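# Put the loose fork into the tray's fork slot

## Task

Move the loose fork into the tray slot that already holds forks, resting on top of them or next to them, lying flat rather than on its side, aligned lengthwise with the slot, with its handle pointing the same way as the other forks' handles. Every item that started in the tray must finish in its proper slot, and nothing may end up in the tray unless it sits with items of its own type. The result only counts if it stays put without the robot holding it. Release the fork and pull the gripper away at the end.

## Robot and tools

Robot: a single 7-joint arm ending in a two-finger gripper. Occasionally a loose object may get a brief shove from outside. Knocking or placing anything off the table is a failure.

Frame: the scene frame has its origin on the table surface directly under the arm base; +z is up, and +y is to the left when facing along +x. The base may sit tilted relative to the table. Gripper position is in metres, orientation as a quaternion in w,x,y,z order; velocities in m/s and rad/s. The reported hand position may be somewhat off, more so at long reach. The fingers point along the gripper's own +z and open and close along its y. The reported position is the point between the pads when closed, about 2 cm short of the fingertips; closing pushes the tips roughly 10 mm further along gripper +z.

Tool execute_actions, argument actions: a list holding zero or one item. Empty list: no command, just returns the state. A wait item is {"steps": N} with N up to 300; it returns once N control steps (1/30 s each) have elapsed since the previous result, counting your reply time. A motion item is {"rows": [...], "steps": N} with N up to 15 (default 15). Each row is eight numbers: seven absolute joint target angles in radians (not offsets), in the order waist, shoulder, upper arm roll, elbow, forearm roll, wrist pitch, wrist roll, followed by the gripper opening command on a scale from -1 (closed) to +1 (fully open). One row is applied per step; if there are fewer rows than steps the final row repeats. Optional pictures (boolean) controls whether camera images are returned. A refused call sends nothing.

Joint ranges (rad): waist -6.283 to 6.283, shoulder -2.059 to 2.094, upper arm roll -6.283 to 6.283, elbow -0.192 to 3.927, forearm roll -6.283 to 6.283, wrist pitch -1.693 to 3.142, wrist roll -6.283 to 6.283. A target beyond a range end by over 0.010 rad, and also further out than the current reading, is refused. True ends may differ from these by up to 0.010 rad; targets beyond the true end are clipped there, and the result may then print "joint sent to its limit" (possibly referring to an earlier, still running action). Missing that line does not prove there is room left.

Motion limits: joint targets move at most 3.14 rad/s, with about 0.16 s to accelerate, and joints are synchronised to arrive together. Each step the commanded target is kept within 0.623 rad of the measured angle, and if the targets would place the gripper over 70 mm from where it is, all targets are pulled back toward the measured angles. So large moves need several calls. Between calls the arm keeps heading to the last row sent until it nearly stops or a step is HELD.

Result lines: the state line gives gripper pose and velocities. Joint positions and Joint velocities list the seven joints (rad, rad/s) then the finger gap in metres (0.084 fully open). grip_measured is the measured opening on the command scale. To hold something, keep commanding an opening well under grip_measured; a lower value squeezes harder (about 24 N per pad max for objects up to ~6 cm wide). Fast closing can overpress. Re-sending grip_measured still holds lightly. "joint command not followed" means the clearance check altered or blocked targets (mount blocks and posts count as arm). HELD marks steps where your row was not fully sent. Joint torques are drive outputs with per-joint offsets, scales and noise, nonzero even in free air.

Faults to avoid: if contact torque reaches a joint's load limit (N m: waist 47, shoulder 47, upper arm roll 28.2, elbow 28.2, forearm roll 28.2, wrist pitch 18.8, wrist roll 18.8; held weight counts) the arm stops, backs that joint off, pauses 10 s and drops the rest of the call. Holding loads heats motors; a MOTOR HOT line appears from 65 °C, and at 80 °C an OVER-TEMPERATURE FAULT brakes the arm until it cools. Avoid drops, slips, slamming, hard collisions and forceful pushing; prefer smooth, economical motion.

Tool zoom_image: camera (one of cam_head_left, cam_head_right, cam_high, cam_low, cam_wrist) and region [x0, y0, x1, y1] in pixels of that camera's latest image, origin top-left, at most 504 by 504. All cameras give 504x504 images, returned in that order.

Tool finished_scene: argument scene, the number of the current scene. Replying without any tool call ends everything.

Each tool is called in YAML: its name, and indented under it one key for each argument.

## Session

execute_actions:
  actions: []

Scene clock: 0.00 s of 4500.00 s.
end_effector_position=(+0.5196, +0.0481, +0.3653) grip_measured=+1.00 end_effector_quat_wxyz=(+0.323, +0.852, +0.404, +0.086) end_effector_velocity=(+0.001, -0.001, -0.000) end_effector_angular_velocity=(-0.000, -0.001, -0.003)
Joint positions: [ 0.821  0.938  0.003  1.629 -1.263  1.883  0.281  0.084]
Joint velocities: [-0.    -0.001 -0.002  0.    -0.001  0.     0.001 -0.   ]
Joint torques (N m, as the arm reports them, + toward a larger angle): no reading

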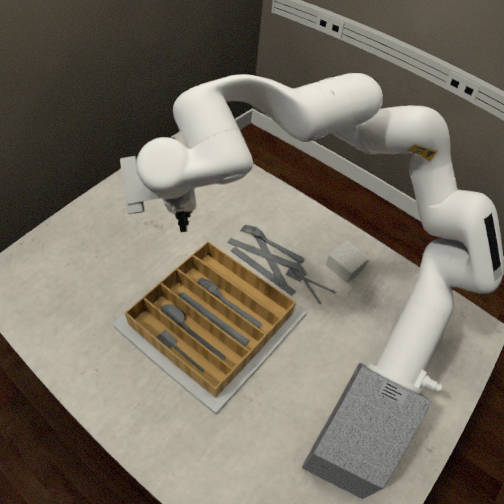

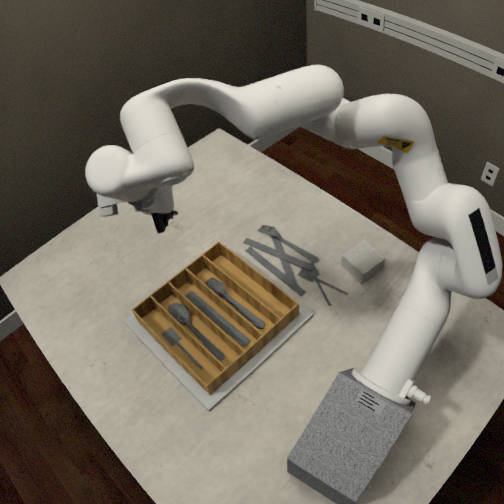

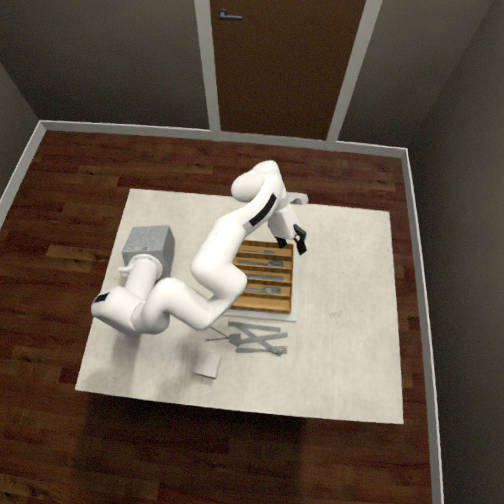

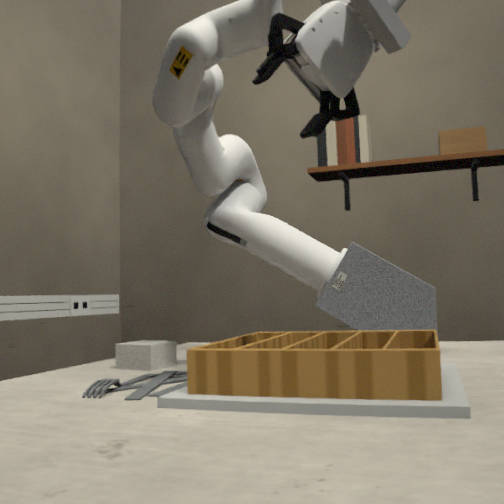

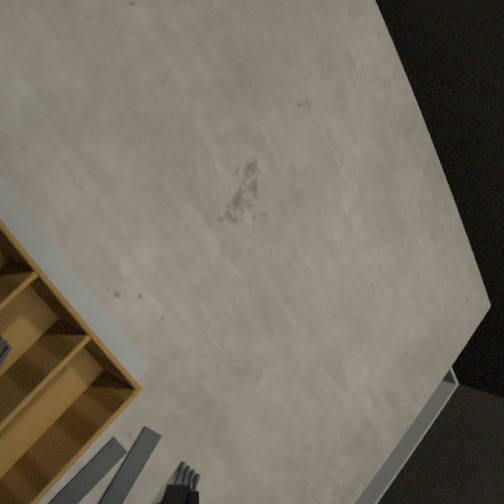

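execute_actions:
  actions:
    - {"rows":[[0.394,0.071,0,0.805,-0.963,1.365,1.082,1]],"steps":15}
  pictures: false

execute_actions:
  actions:
    - {"steps":40}

Scene clock: 7.60 s of 4500.00 s.
end_effector_position=(+0.4752, -0.0722, +0.2423) grip_measured=+1.00 end_effector_quat_wxyz=(+0.094, +0.983, +0.151, +0.043) end_effector_velocity=(-0.238, -0.262, -0.218) end_effector_angular_velocity=(+0.973, +0.335, -1.582)
Joint positions: [ 0.526  0.375 -0.     1.088 -1.057  1.527  0.812  0.084]
Joint velocities: [-0.622 -1.429 -0.01  -1.311  0.435 -0.748  1.254 -0.   ]
Joint torques (N m, as the arm reports them, + toward a larger angle): [28.7  -8.39 11.35 11.8   0.4  -1.92 -0.65]
Steps of this call (steps 1 to 90: nothing new was sent; then 4.10 s passed at rest; steps 91 to 105: all 15 steps of this action). Readings (joint positions):
91: [0.820 0.937 0.003 1.628 -1.263 1.882 0.282]
92: [0.816 0.929 0.005 1.619 -1.258 1.873 0.292]
94: [0.779 0.870 0.012 1.554 -1.228 1.820 0.355]
98: [0.669 0.700 -0.003 1.392 -1.159 1.702 0.520]
105: the state above

Scene clock: 8.93 s of 4500.00 s.
end_effector_position=(+0.4134, -0.1152, +0.1997) grip_measured=+1.00 end_effector_quat_wxyz=(-0.000, +1.000, -0.026, +0.000) end_effector_velocity=(-0.000, +0.000, -0.000) end_effector_angular_velocity=(-0.000, +0.000, +0.000)
Joint positions: [ 0.394  0.071  0.     0.805 -0.963  1.365  1.082  0.084]
Joint velocities: [-0.     0.001  0.    -0.    -0.    -0.     0.001 -0.   ]
Joint torques (N m, as the arm reports them, + toward a larger angle): [20.27 -6.91 10.24 12.48  0.75 -2.03 -0.4 ]
Steps of this call (steps 1 to 30: the robot went on to your last target; steps 31 to 40: nothing new was sent). Readings (joint positions):
1: [0.505 0.328 -0.001 1.044 -1.042 1.502 0.854]
2: [0.484 0.280 -0.001 0.999 -1.027 1.476 0.897]
4: [0.444 0.186 -0.001 0.912 -0.999 1.427 0.979]
8: [0.399 0.083 -0.002 0.817 -0.967 1.374 1.068]
40: the state above
The arm was judged still, so your last target was given up. Only a new action makes it travel on or press farther. Fingers that are still opening or closing keep moving.

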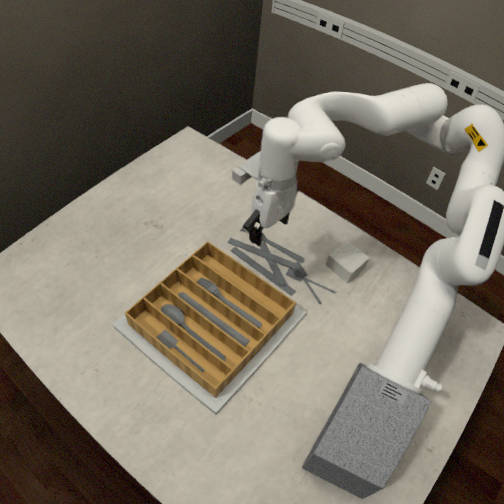

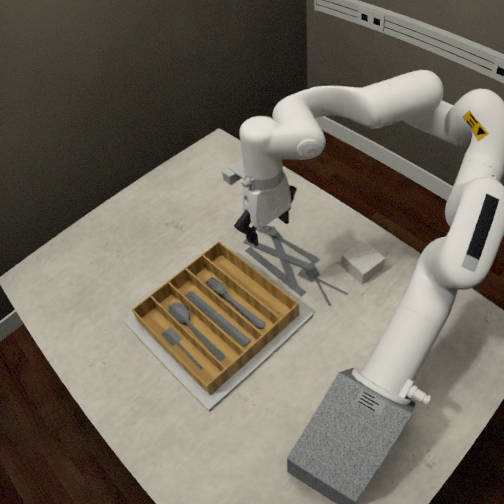

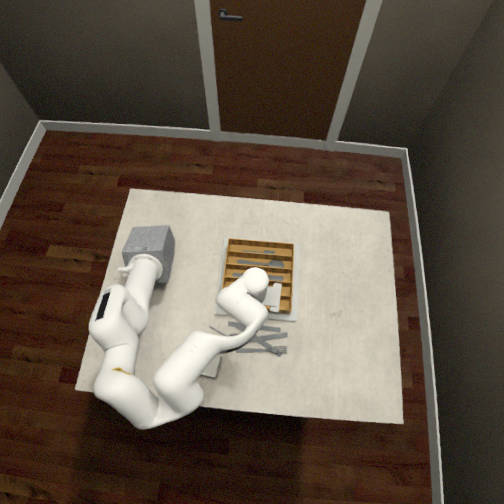

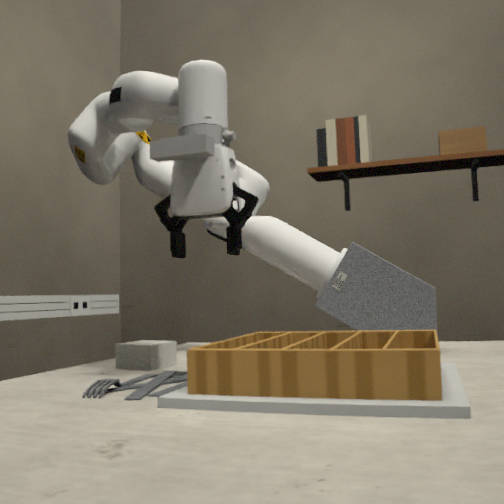

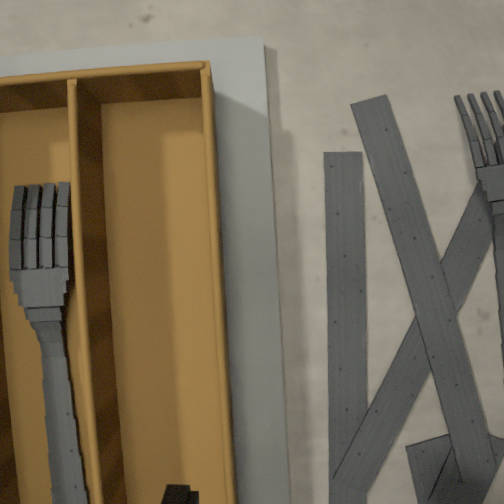

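execute_actions:
  actions:
    - {"rows":[[0.048,-0.036,0,0.832,-1.137,1.216,0.78,1]],"steps":15}
  pictures: false

execute_actions:
  actions:
    - {"steps":20}

Scene clock: 23.90 s of 4500.00 s.
end_effector_position=(+0.4569, -0.2268, +0.1200) grip_measured=+1.00 end_effector_quat_wxyz=(+0.000, +1.000, -0.001, -0.002) end_effector_velocity=(+0.013, +0.018, +0.016) end_effector_angular_velocity=(+0.015, -0.084, +0.117)
Joint positions: [ 0.051 -0.035 -0.002  0.832 -1.135  1.219  0.784  0.084]
Joint velocities: [-0.025 -0.003  0.068 -0.019 -0.032 -0.049 -0.07   0.   ]
Joint torques (N m, as the arm reports them, + toward a larger angle): [22.77 -9.48 11.25  9.6   0.71 -2.08 -0.36]
Steps of this call (steps 1 to 90: nothing new was sent; then 11.47 s passed at rest; steps 91 to 105: all 15 steps of this action). Readings (joint positions):
91: [0.393 0.071 0.000 0.805 -0.963 1.365 1.081]
92: [0.386 0.069 0.002 0.805 -0.968 1.360 1.072]
94: [0.329 0.051 0.008 0.808 -0.998 1.332 1.019]
98: [0.179 0.004 -0.003 0.823 -1.071 1.273 0.896]
105: the state above

Scene clock: 24.57 s of 4500.00 s.
end_effector_position=(+0.4577, -0.2272, +0.1200) grip_measured=+1.00 end_effector_quat_wxyz=(+0.000, +1.000, +0.001, -0.000) end_effector_velocity=(-0.000, -0.001, -0.001) end_effector_angular_velocity=(+0.000, +0.002, -0.003)
Joint positions: [ 0.048 -0.036  0.     0.832 -1.137  1.216  0.78   0.084]
Joint velocities: [-0.001 -0.    -0.002  0.     0.    -0.     0.002 -0.   ]
Joint torques (N m, as the arm reports them, + toward a larger angle): [ 20.23 -10.06  10.86   9.84   0.51  -2.06  -0.5 ]
Steps of this call (steps 1 to 15: the robot went on to your last target; steps 16 to 20: nothing new was sent). Readings (joint positions):
1: [0.051 -0.035 0.000 0.831 -1.135 1.217 0.783]
2: [0.051 -0.035 0.002 0.831 -1.136 1.216 0.782]
4: [0.050 -0.035 0.002 0.831 -1.136 1.216 0.781]
8: [0.049 -0.036 0.001 0.832 -1.137 1.216 0.780]
20: the state above
The arm was judged still, so your last target was given up. Only a new action makes it travel on or press farther. Fingers that are still opening or closing keep moving.

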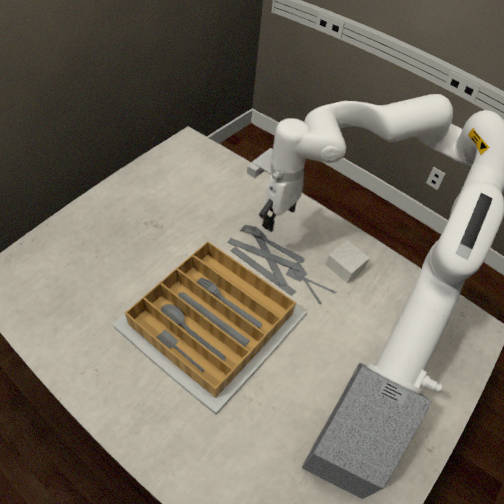

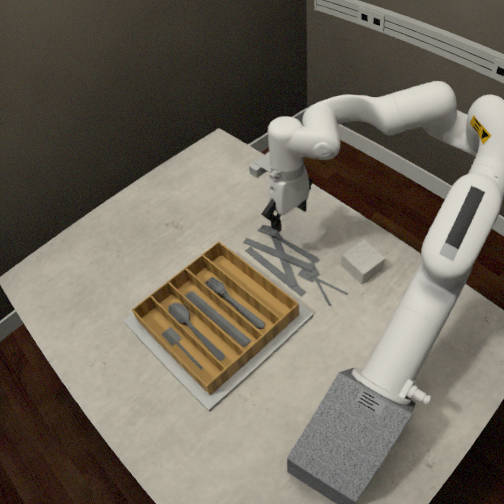

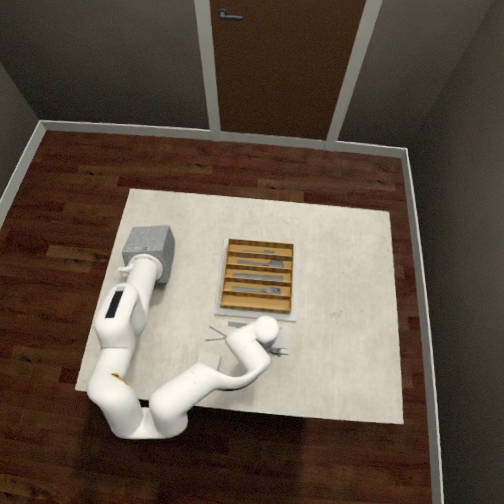

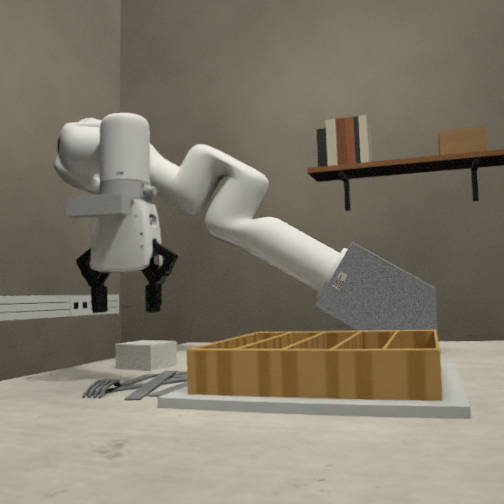

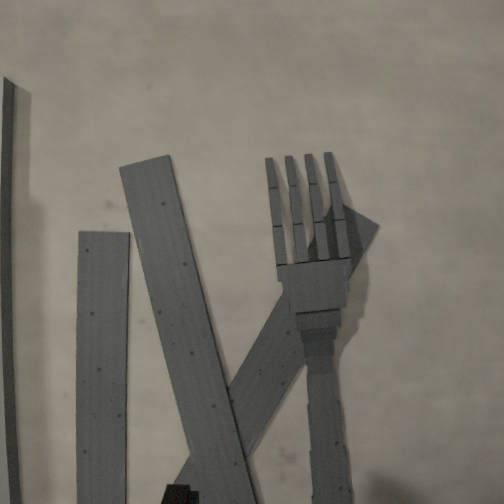

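execute_actions:
  actions:
    - {"rows":[[-0.195,0.051,0,0.782,-1.344,1.006,0.808,-0.25]],"steps":15}
  pictures: false

execute_actions:
  actions:
    - {"steps":20}

Scene clock: 39.43 s of 4500.00 s.
end_effector_position=(+0.4447, -0.2301, +0.0252) grip_measured=-0.27 end_effector_quat_wxyz=(+0.000, +1.000, +0.028, +0.002) end_effector_velocity=(-0.002, -0.001, -0.005) end_effector_angular_velocity=(+0.001, +0.000, +0.002)
Joint positions: [-0.193  0.05   0.002  0.783 -1.343  1.007  0.808  0.032]
Joint velocities: [-0.009  0.003 -0.005 -0.003 -0.012 -0.012  0.002 -0.   ]
Joint torques (N m, as the arm reports them, + toward a larger angle): [ 21.11 -13.2   10.19   6.49   0.71  -2.09  -0.44]
Steps of this call (steps 1 to 90: nothing new was sent; then 11.37 s passed at rest; steps 91 to 105: all 15 steps of this action). Readings (joint positions):
91: [0.047 -0.036 0.000 0.832 -1.138 1.215 0.780]
92: [0.040 -0.033 0.002 0.831 -1.146 1.206 0.781]
94: [-0.018 -0.013 0.008 0.822 -1.198 1.152 0.788]
98: [-0.159 0.039 -0.007 0.787 -1.310 1.043 0.803]
105: the state above

Scene clock: 40.10 s of 4500.00 s.
end_effector_position=(+0.4435, -0.2305, +0.0237) grip_measured=-0.27 end_effector_quat_wxyz=(+0.000, +1.000, +0.027, +0.001) end_effector_velocity=(-0.000, +0.001, -0.000) end_effector_angular_velocity=(+0.001, +0.001, +0.001)
Joint positions: [-0.195  0.051  0.     0.782 -1.344  1.006  0.808  0.032]
Joint velocities: [-0.     0.002  0.001 -0.     0.     0.     0.001 -0.   ]
Joint torques (N m, as the arm reports them, + toward a larger angle): [ 20.83 -13.33  10.2    6.69   0.62  -1.99  -0.52]
Steps of this call (steps 1 to 15: the robot went on to your last target; steps 16 to 20: nothing new was sent). Readings (joint positions):
1: [-0.193 0.050 0.001 0.783 -1.343 1.006 0.808]
2: [-0.194 0.050 0.001 0.783 -1.343 1.006 0.808]
4: [-0.194 0.051 0.001 0.782 -1.344 1.006 0.808]
8: [-0.195 0.051 0.000 0.782 -1.344 1.006 0.808]
20: the state above
The arm was judged still, so your last target was given up. Only a new action makes it travel on or press farther. Fingers that are still opening or closing keep moving.

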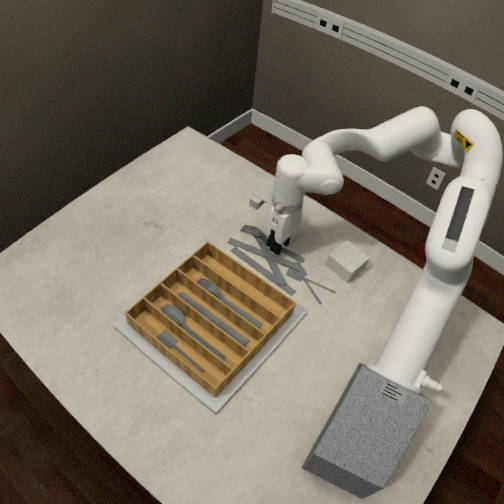

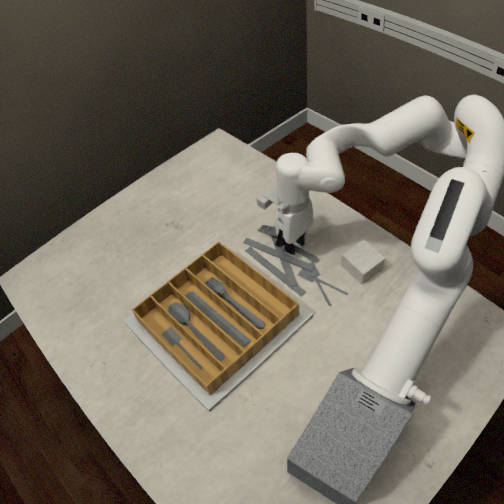

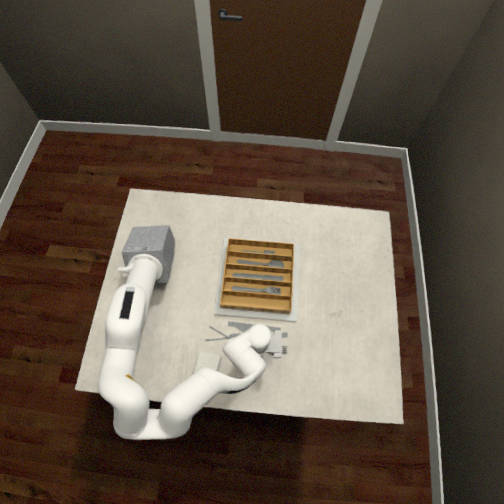

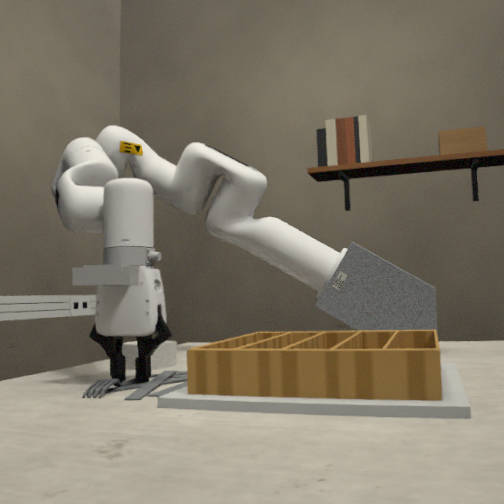

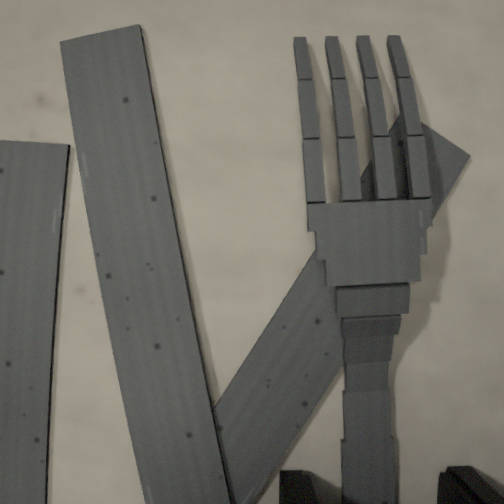

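execute_actions:
  actions:
    - {"rows":[[-0.195,0.051,0,0.782,-1.344,1.006,0.808,-1]],"steps":15}
  pictures: false

execute_actions:
  actions:
    - {"rows":[[0.048,-0.036,0,0.832,-1.137,1.216,0.78,-1]],"steps":15}
  pictures: false

execute_actions:
  actions:
    - {"rows":[[0.379,0.47,0,0.859,-1.067,1.176,1.35,-1]],"steps":15}
  pictures: false

execute_actions:
  actions:
    - {"steps":25}

Scene clock: 61.27 s of 4500.00 s.
end_effector_position=(+0.4435, -0.2305, +0.0237) grip_measured=-0.70 end_effector_quat_wxyz=(+0.000, +1.000, +0.027, +0.001) end_effector_velocity=(+0.000, +0.001, -0.000) end_effector_angular_velocity=(+0.000, -0.000, +0.002)
Joint positions: [-0.195  0.051 -0.     0.782 -1.344  1.006  0.808  0.013]
Joint velocities: [-0.     0.002  0.001  0.    -0.001 -0.    -0.     0.   ]
Joint torques (N m, as the arm reports them, + toward a larger angle): [ 20.97 -13.5   10.35   6.62   0.51  -2.19  -0.32]
Steps of this call (steps 1 to 90: nothing new was sent; then 17.67 s passed at rest; steps 91 to 105: all 15 steps of this action). Readings (joint positions):
91: [-0.195 0.051 0.000 0.782 -1.344 1.006 0.808]
92: [-0.195 0.051 0.000 0.782 -1.344 1.006 0.808]
94: [-0.195 0.051 -0.000 0.782 -1.344 1.006 0.808]
98: [-0.195 0.051 -0.000 0.782 -1.344 1.006 0.808]
105: the state above

Scene clock: 61.77 s of 4500.00 s.
end_effector_position=(+0.4564, -0.2278, +0.1178) grip_measured=-0.70 end_effector_quat_wxyz=(+0.001, +1.000, +0.001, -0.002) end_effector_velocity=(-0.003, -0.002, -0.001) end_effector_angular_velocity=(-0.001, +0.016, -0.007)
Joint positions: [ 0.046 -0.035 -0.002  0.83  -1.138  1.216  0.78   0.013]
Joint velocities: [ 0.003  0.    -0.005  0.004  0.012  0.013 -0.001  0.   ]
Joint torques (N m, as the arm reports them, + toward a larger angle): [ 21.86 -10.35  11.61  10.49   0.54  -2.33  -0.43]
Steps of this call (steps 1 to 15: all 15 steps of this action). Readings (joint positions):
1: [-0.194 0.051 -0.000 0.782 -1.343 1.007 0.808]
2: [-0.187 0.048 -0.002 0.783 -1.335 1.016 0.807]
4: [-0.129 0.028 -0.008 0.792 -1.283 1.071 0.800]
8: [0.012 -0.024 0.007 0.828 -1.172 1.179 0.785]
15: the state above

Scene clock: 62.27 s of 4500.00 s.
end_effector_position=(+0.4210, -0.0363, +0.1292) grip_measured=-0.70 end_effector_quat_wxyz=(-0.007, +1.000, -0.005, -0.001) end_effector_velocity=(-0.180, +0.399, +0.012) end_effector_angular_velocity=(-0.082, -0.011, -0.050)
Joint positions: [ 0.302  0.354 -0.     0.852 -1.083  1.185  1.218  0.013]
Joint velocities: [ 0.605  0.912  0.004  0.054  0.127 -0.071  1.032 -0.   ]
Joint torques (N m, as the arm reports them, + toward a larger angle): [ 25.79 -10.26  10.85   9.9    0.67  -1.85  -0.46]
Steps of this call (steps 1 to 15: all 15 steps of this action). Readings (joint positions):
1: [0.046 -0.035 -0.002 0.831 -1.138 1.216 0.781]
2: [0.051 -0.028 -0.003 0.833 -1.136 1.216 0.791]
4: [0.082 0.020 -0.007 0.840 -1.130 1.212 0.849]
8: [0.164 0.144 -0.001 0.840 -1.113 1.201 0.982]
15: the state above

Scene clock: 63.10 s of 4500.00 s.
end_effector_position=(+0.3950, +0.0117, +0.1292) grip_measured=-0.70 end_effector_quat_wxyz=(+0.001, +1.000, -0.009, +0.000) end_effector_velocity=(-0.000, +0.001, +0.000) end_effector_angular_velocity=(-0.000, -0.001, +0.004)
Joint positions: [ 0.379  0.47  -0.     0.859 -1.067  1.176  1.35   0.013]
Joint velocities: [ 0.001  0.002  0.001 -0.    -0.001 -0.    -0.001  0.   ]
Joint torques (N m, as the arm reports them, + toward a larger angle): [ 26.26 -11.69  10.6   11.47   0.57  -2.06  -0.43]
Steps of this call (steps 1 to 25: the robot went on to your last target). Readings (joint positions):
1: [0.322 0.384 0.000 0.854 -1.079 1.183 1.252]
2: [0.341 0.413 0.001 0.855 -1.075 1.180 1.284]
4: [0.368 0.453 0.003 0.855 -1.070 1.177 1.325]
8: [0.377 0.467 -0.001 0.859 -1.067 1.176 1.347]
25: the state above

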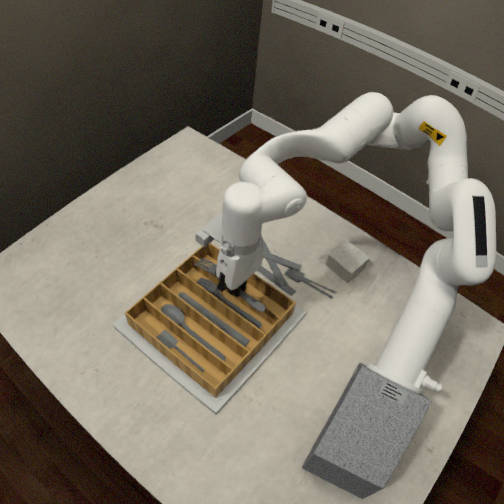

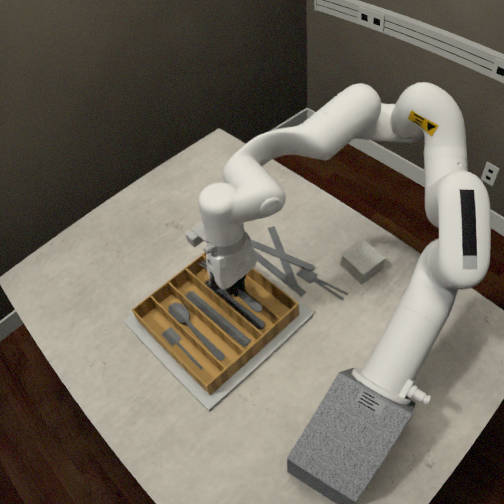

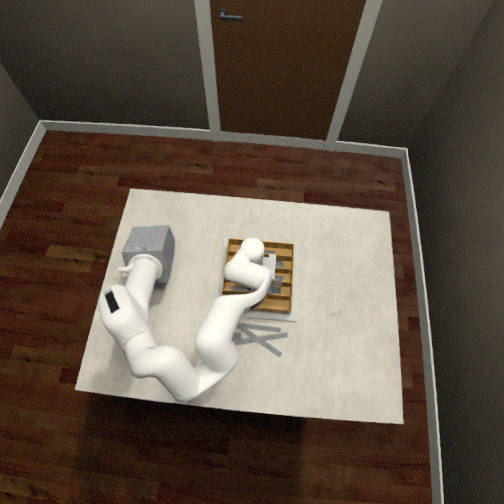

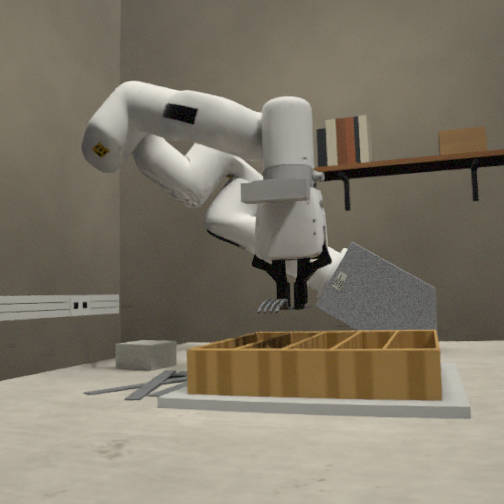

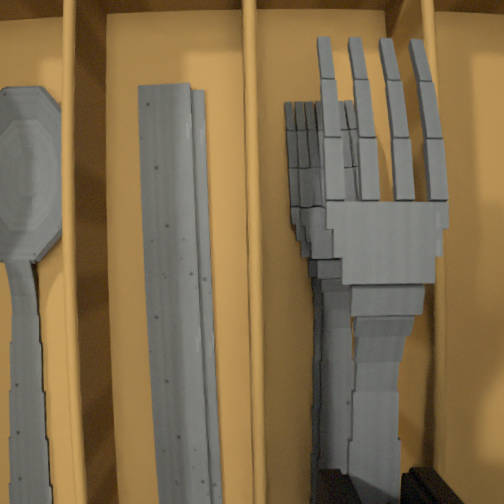

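execute_actions:
  actions:
    - {"rows":[[0.253,0.535,0,0.849,-1.21,1.104,1.405,-1]],"steps":15}
  pictures: false

execute_actions:
  actions:
    - {"rows":[[0.253,0.535,0,0.849,-1.21,1.104,1.405,-0.35]],"steps":15}
  pictures: false

execute_actions:
  actions:
    - {"rows":[[0.379,0.47,0,0.859,-1.067,1.176,1.35,-0.35]],"steps":15}
  pictures: false

execute_actions:
  actions:
    - {"steps":20}

Scene clock: 74.63 s of 4500.00 s.
end_effector_position=(+0.3973, +0.0118, +0.0761) grip_measured=-0.70 end_effector_quat_wxyz=(-0.001, +1.000, -0.009, +0.002) end_effector_velocity=(-0.005, -0.007, -0.011) end_effector_angular_velocity=(-0.017, +0.021, -0.006)
Joint positions: [ 0.254  0.534  0.002  0.85  -1.21   1.104  1.405  0.013]
Joint velocities: [-0.01   0.003 -0.016 -0.008 -0.003  0.002  0.002  0.   ]
Joint torques (N m, as the arm reports them, + toward a larger angle): [ 27.49 -12.85  11.16   9.04   0.54  -2.15  -0.42]
Steps of this call (steps 1 to 15: the robot went on to your last target; steps 16 to 90: nothing new was sent; then 8.03 s passed at rest; steps 91 to 105: all 15 steps of this action). Readings (joint positions):
91: [0.378 0.470 0.000 0.859 -1.068 1.175 1.350]
92: [0.372 0.473 0.002 0.859 -1.077 1.170 1.354]
94: [0.326 0.497 0.007 0.858 -1.133 1.141 1.375]
98: [0.254 0.534 -0.008 0.846 -1.202 1.110 1.402]
105: the state above

Scene clock: 75.13 s of 4500.00 s.
end_effector_position=(+0.3970, +0.0111, +0.0750) grip_measured=-0.42 end_effector_quat_wxyz=(+0.000, +1.000, -0.009, +0.001) end_effector_velocity=(-0.000, +0.002, -0.001) end_effector_angular_velocity=(+0.003, -0.000, +0.002)
Joint positions: [ 0.253  0.535  0.     0.849 -1.21   1.104  1.405  0.026]
Joint velocities: [-0.     0.004 -0.001  0.001 -0.002 -0.004  0.002  0.   ]
Joint torques (N m, as the arm reports them, + toward a larger angle): [ 26.91 -11.19  10.82   8.39   0.63  -2.74  -0.31]
Steps of this call (steps 1 to 15: all 15 steps of this action). Readings (joint positions):
1: [0.254 0.534 0.001 0.849 -1.210 1.104 1.405]
2: [0.254 0.535 0.001 0.849 -1.210 1.104 1.405]
4: [0.254 0.534 0.000 0.849 -1.210 1.105 1.405]
8: [0.253 0.534 0.000 0.849 -1.210 1.105 1.405]
15: the state above

Scene clock: 75.63 s of 4500.00 s.
end_effector_position=(+0.3945, +0.0112, +0.1281) grip_measured=-0.37 end_effector_quat_wxyz=(+0.001, +1.000, -0.009, -0.001) end_effector_velocity=(+0.004, +0.006, +0.010) end_effector_angular_velocity=(+0.015, -0.018, +0.005)
Joint positions: [ 0.378  0.471 -0.001  0.858 -1.067  1.176  1.35   0.028]
Joint velocities: [ 0.007 -0.003  0.015  0.008  0.003 -0.001 -0.002  0.   ]
Joint torques (N m, as the arm reports them, + toward a larger angle): [ 26.   -11.4   10.68  11.33   0.44  -2.04  -0.5 ]
Steps of this call (steps 1 to 15: all 15 steps of this action). Readings (joint positions):
1: [0.254 0.535 0.000 0.849 -1.209 1.104 1.405]
2: [0.260 0.532 -0.002 0.849 -1.200 1.109 1.401]
4: [0.304 0.509 -0.010 0.848 -1.144 1.139 1.380]
8: [0.378 0.471 0.010 0.863 -1.075 1.169 1.354]
15: the state above

Scene clock: 76.30 s of 4500.00 s.
end_effector_position=(+0.3949, +0.0117, +0.1292) grip_measured=-0.37 end_effector_quat_wxyz=(+0.001, +1.000, -0.009, +0.000) end_effector_velocity=(-0.000, +0.000, +0.000) end_effector_angular_velocity=(+0.001, -0.001, +0.001)
Joint positions: [ 0.379  0.47  -0.     0.859 -1.067  1.176  1.35   0.028]
Joint velocities: [-0.    -0.     0.001 -0.     0.     0.    -0.001  0.   ]
Joint torques (N m, as the arm reports them, + toward a larger angle): [ 25.68 -11.5   10.45  11.22   0.6   -1.95  -0.49]
Steps of this call (steps 1 to 15: the robot went on to your last target; steps 16 to 20: nothing new was sent). Readings (joint positions):
1: [0.378 0.470 -0.001 0.859 -1.067 1.176 1.350]
2: [0.378 0.470 -0.000 0.859 -1.067 1.176 1.350]
4: [0.379 0.470 -0.000 0.859 -1.067 1.176 1.350]
8: [0.379 0.470 -0.000 0.859 -1.067 1.176 1.350]
20: the state above
The arm was judged still, so your last target was given up. Only a new action makes it travel on or press farther. Fingers that are still opening or closing keep moving.

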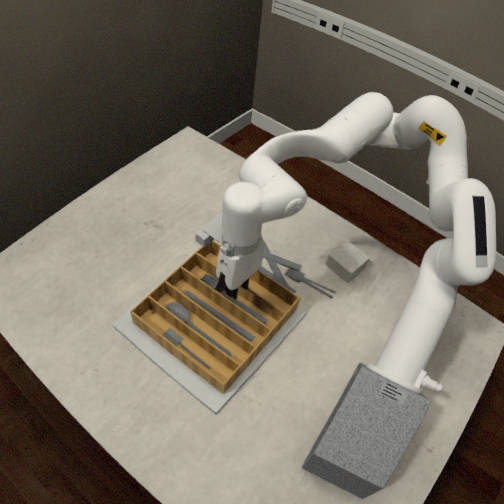

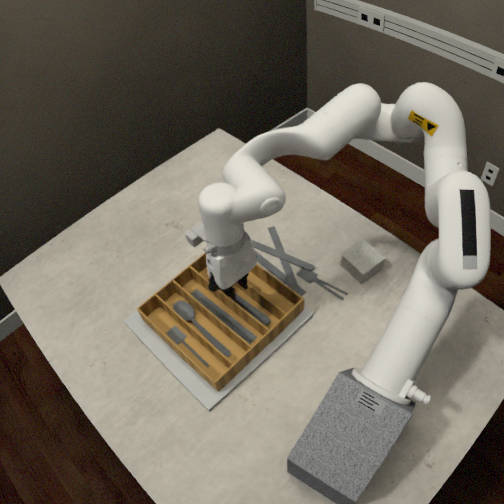

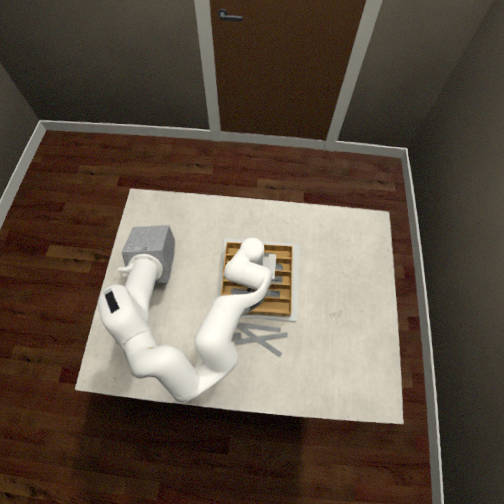

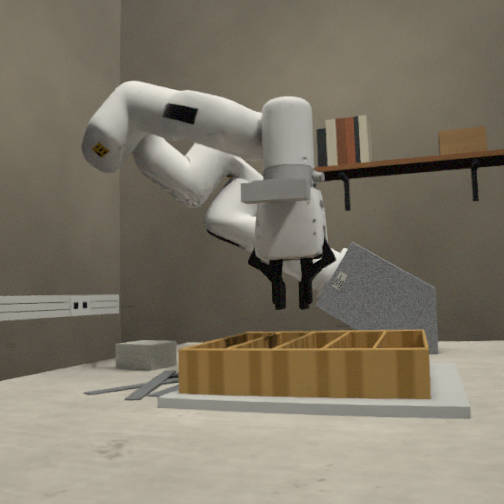

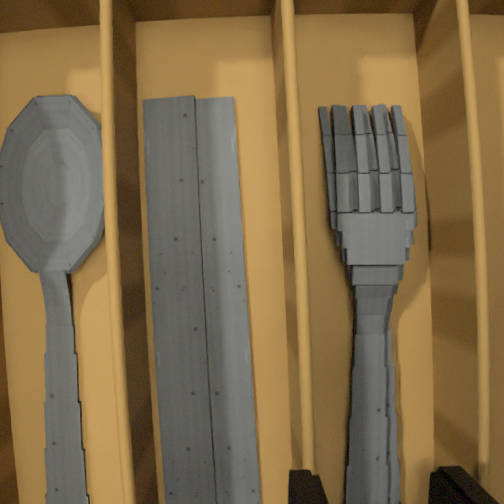

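finished_scene:
  scene: 2

The scene is finished: the task was done.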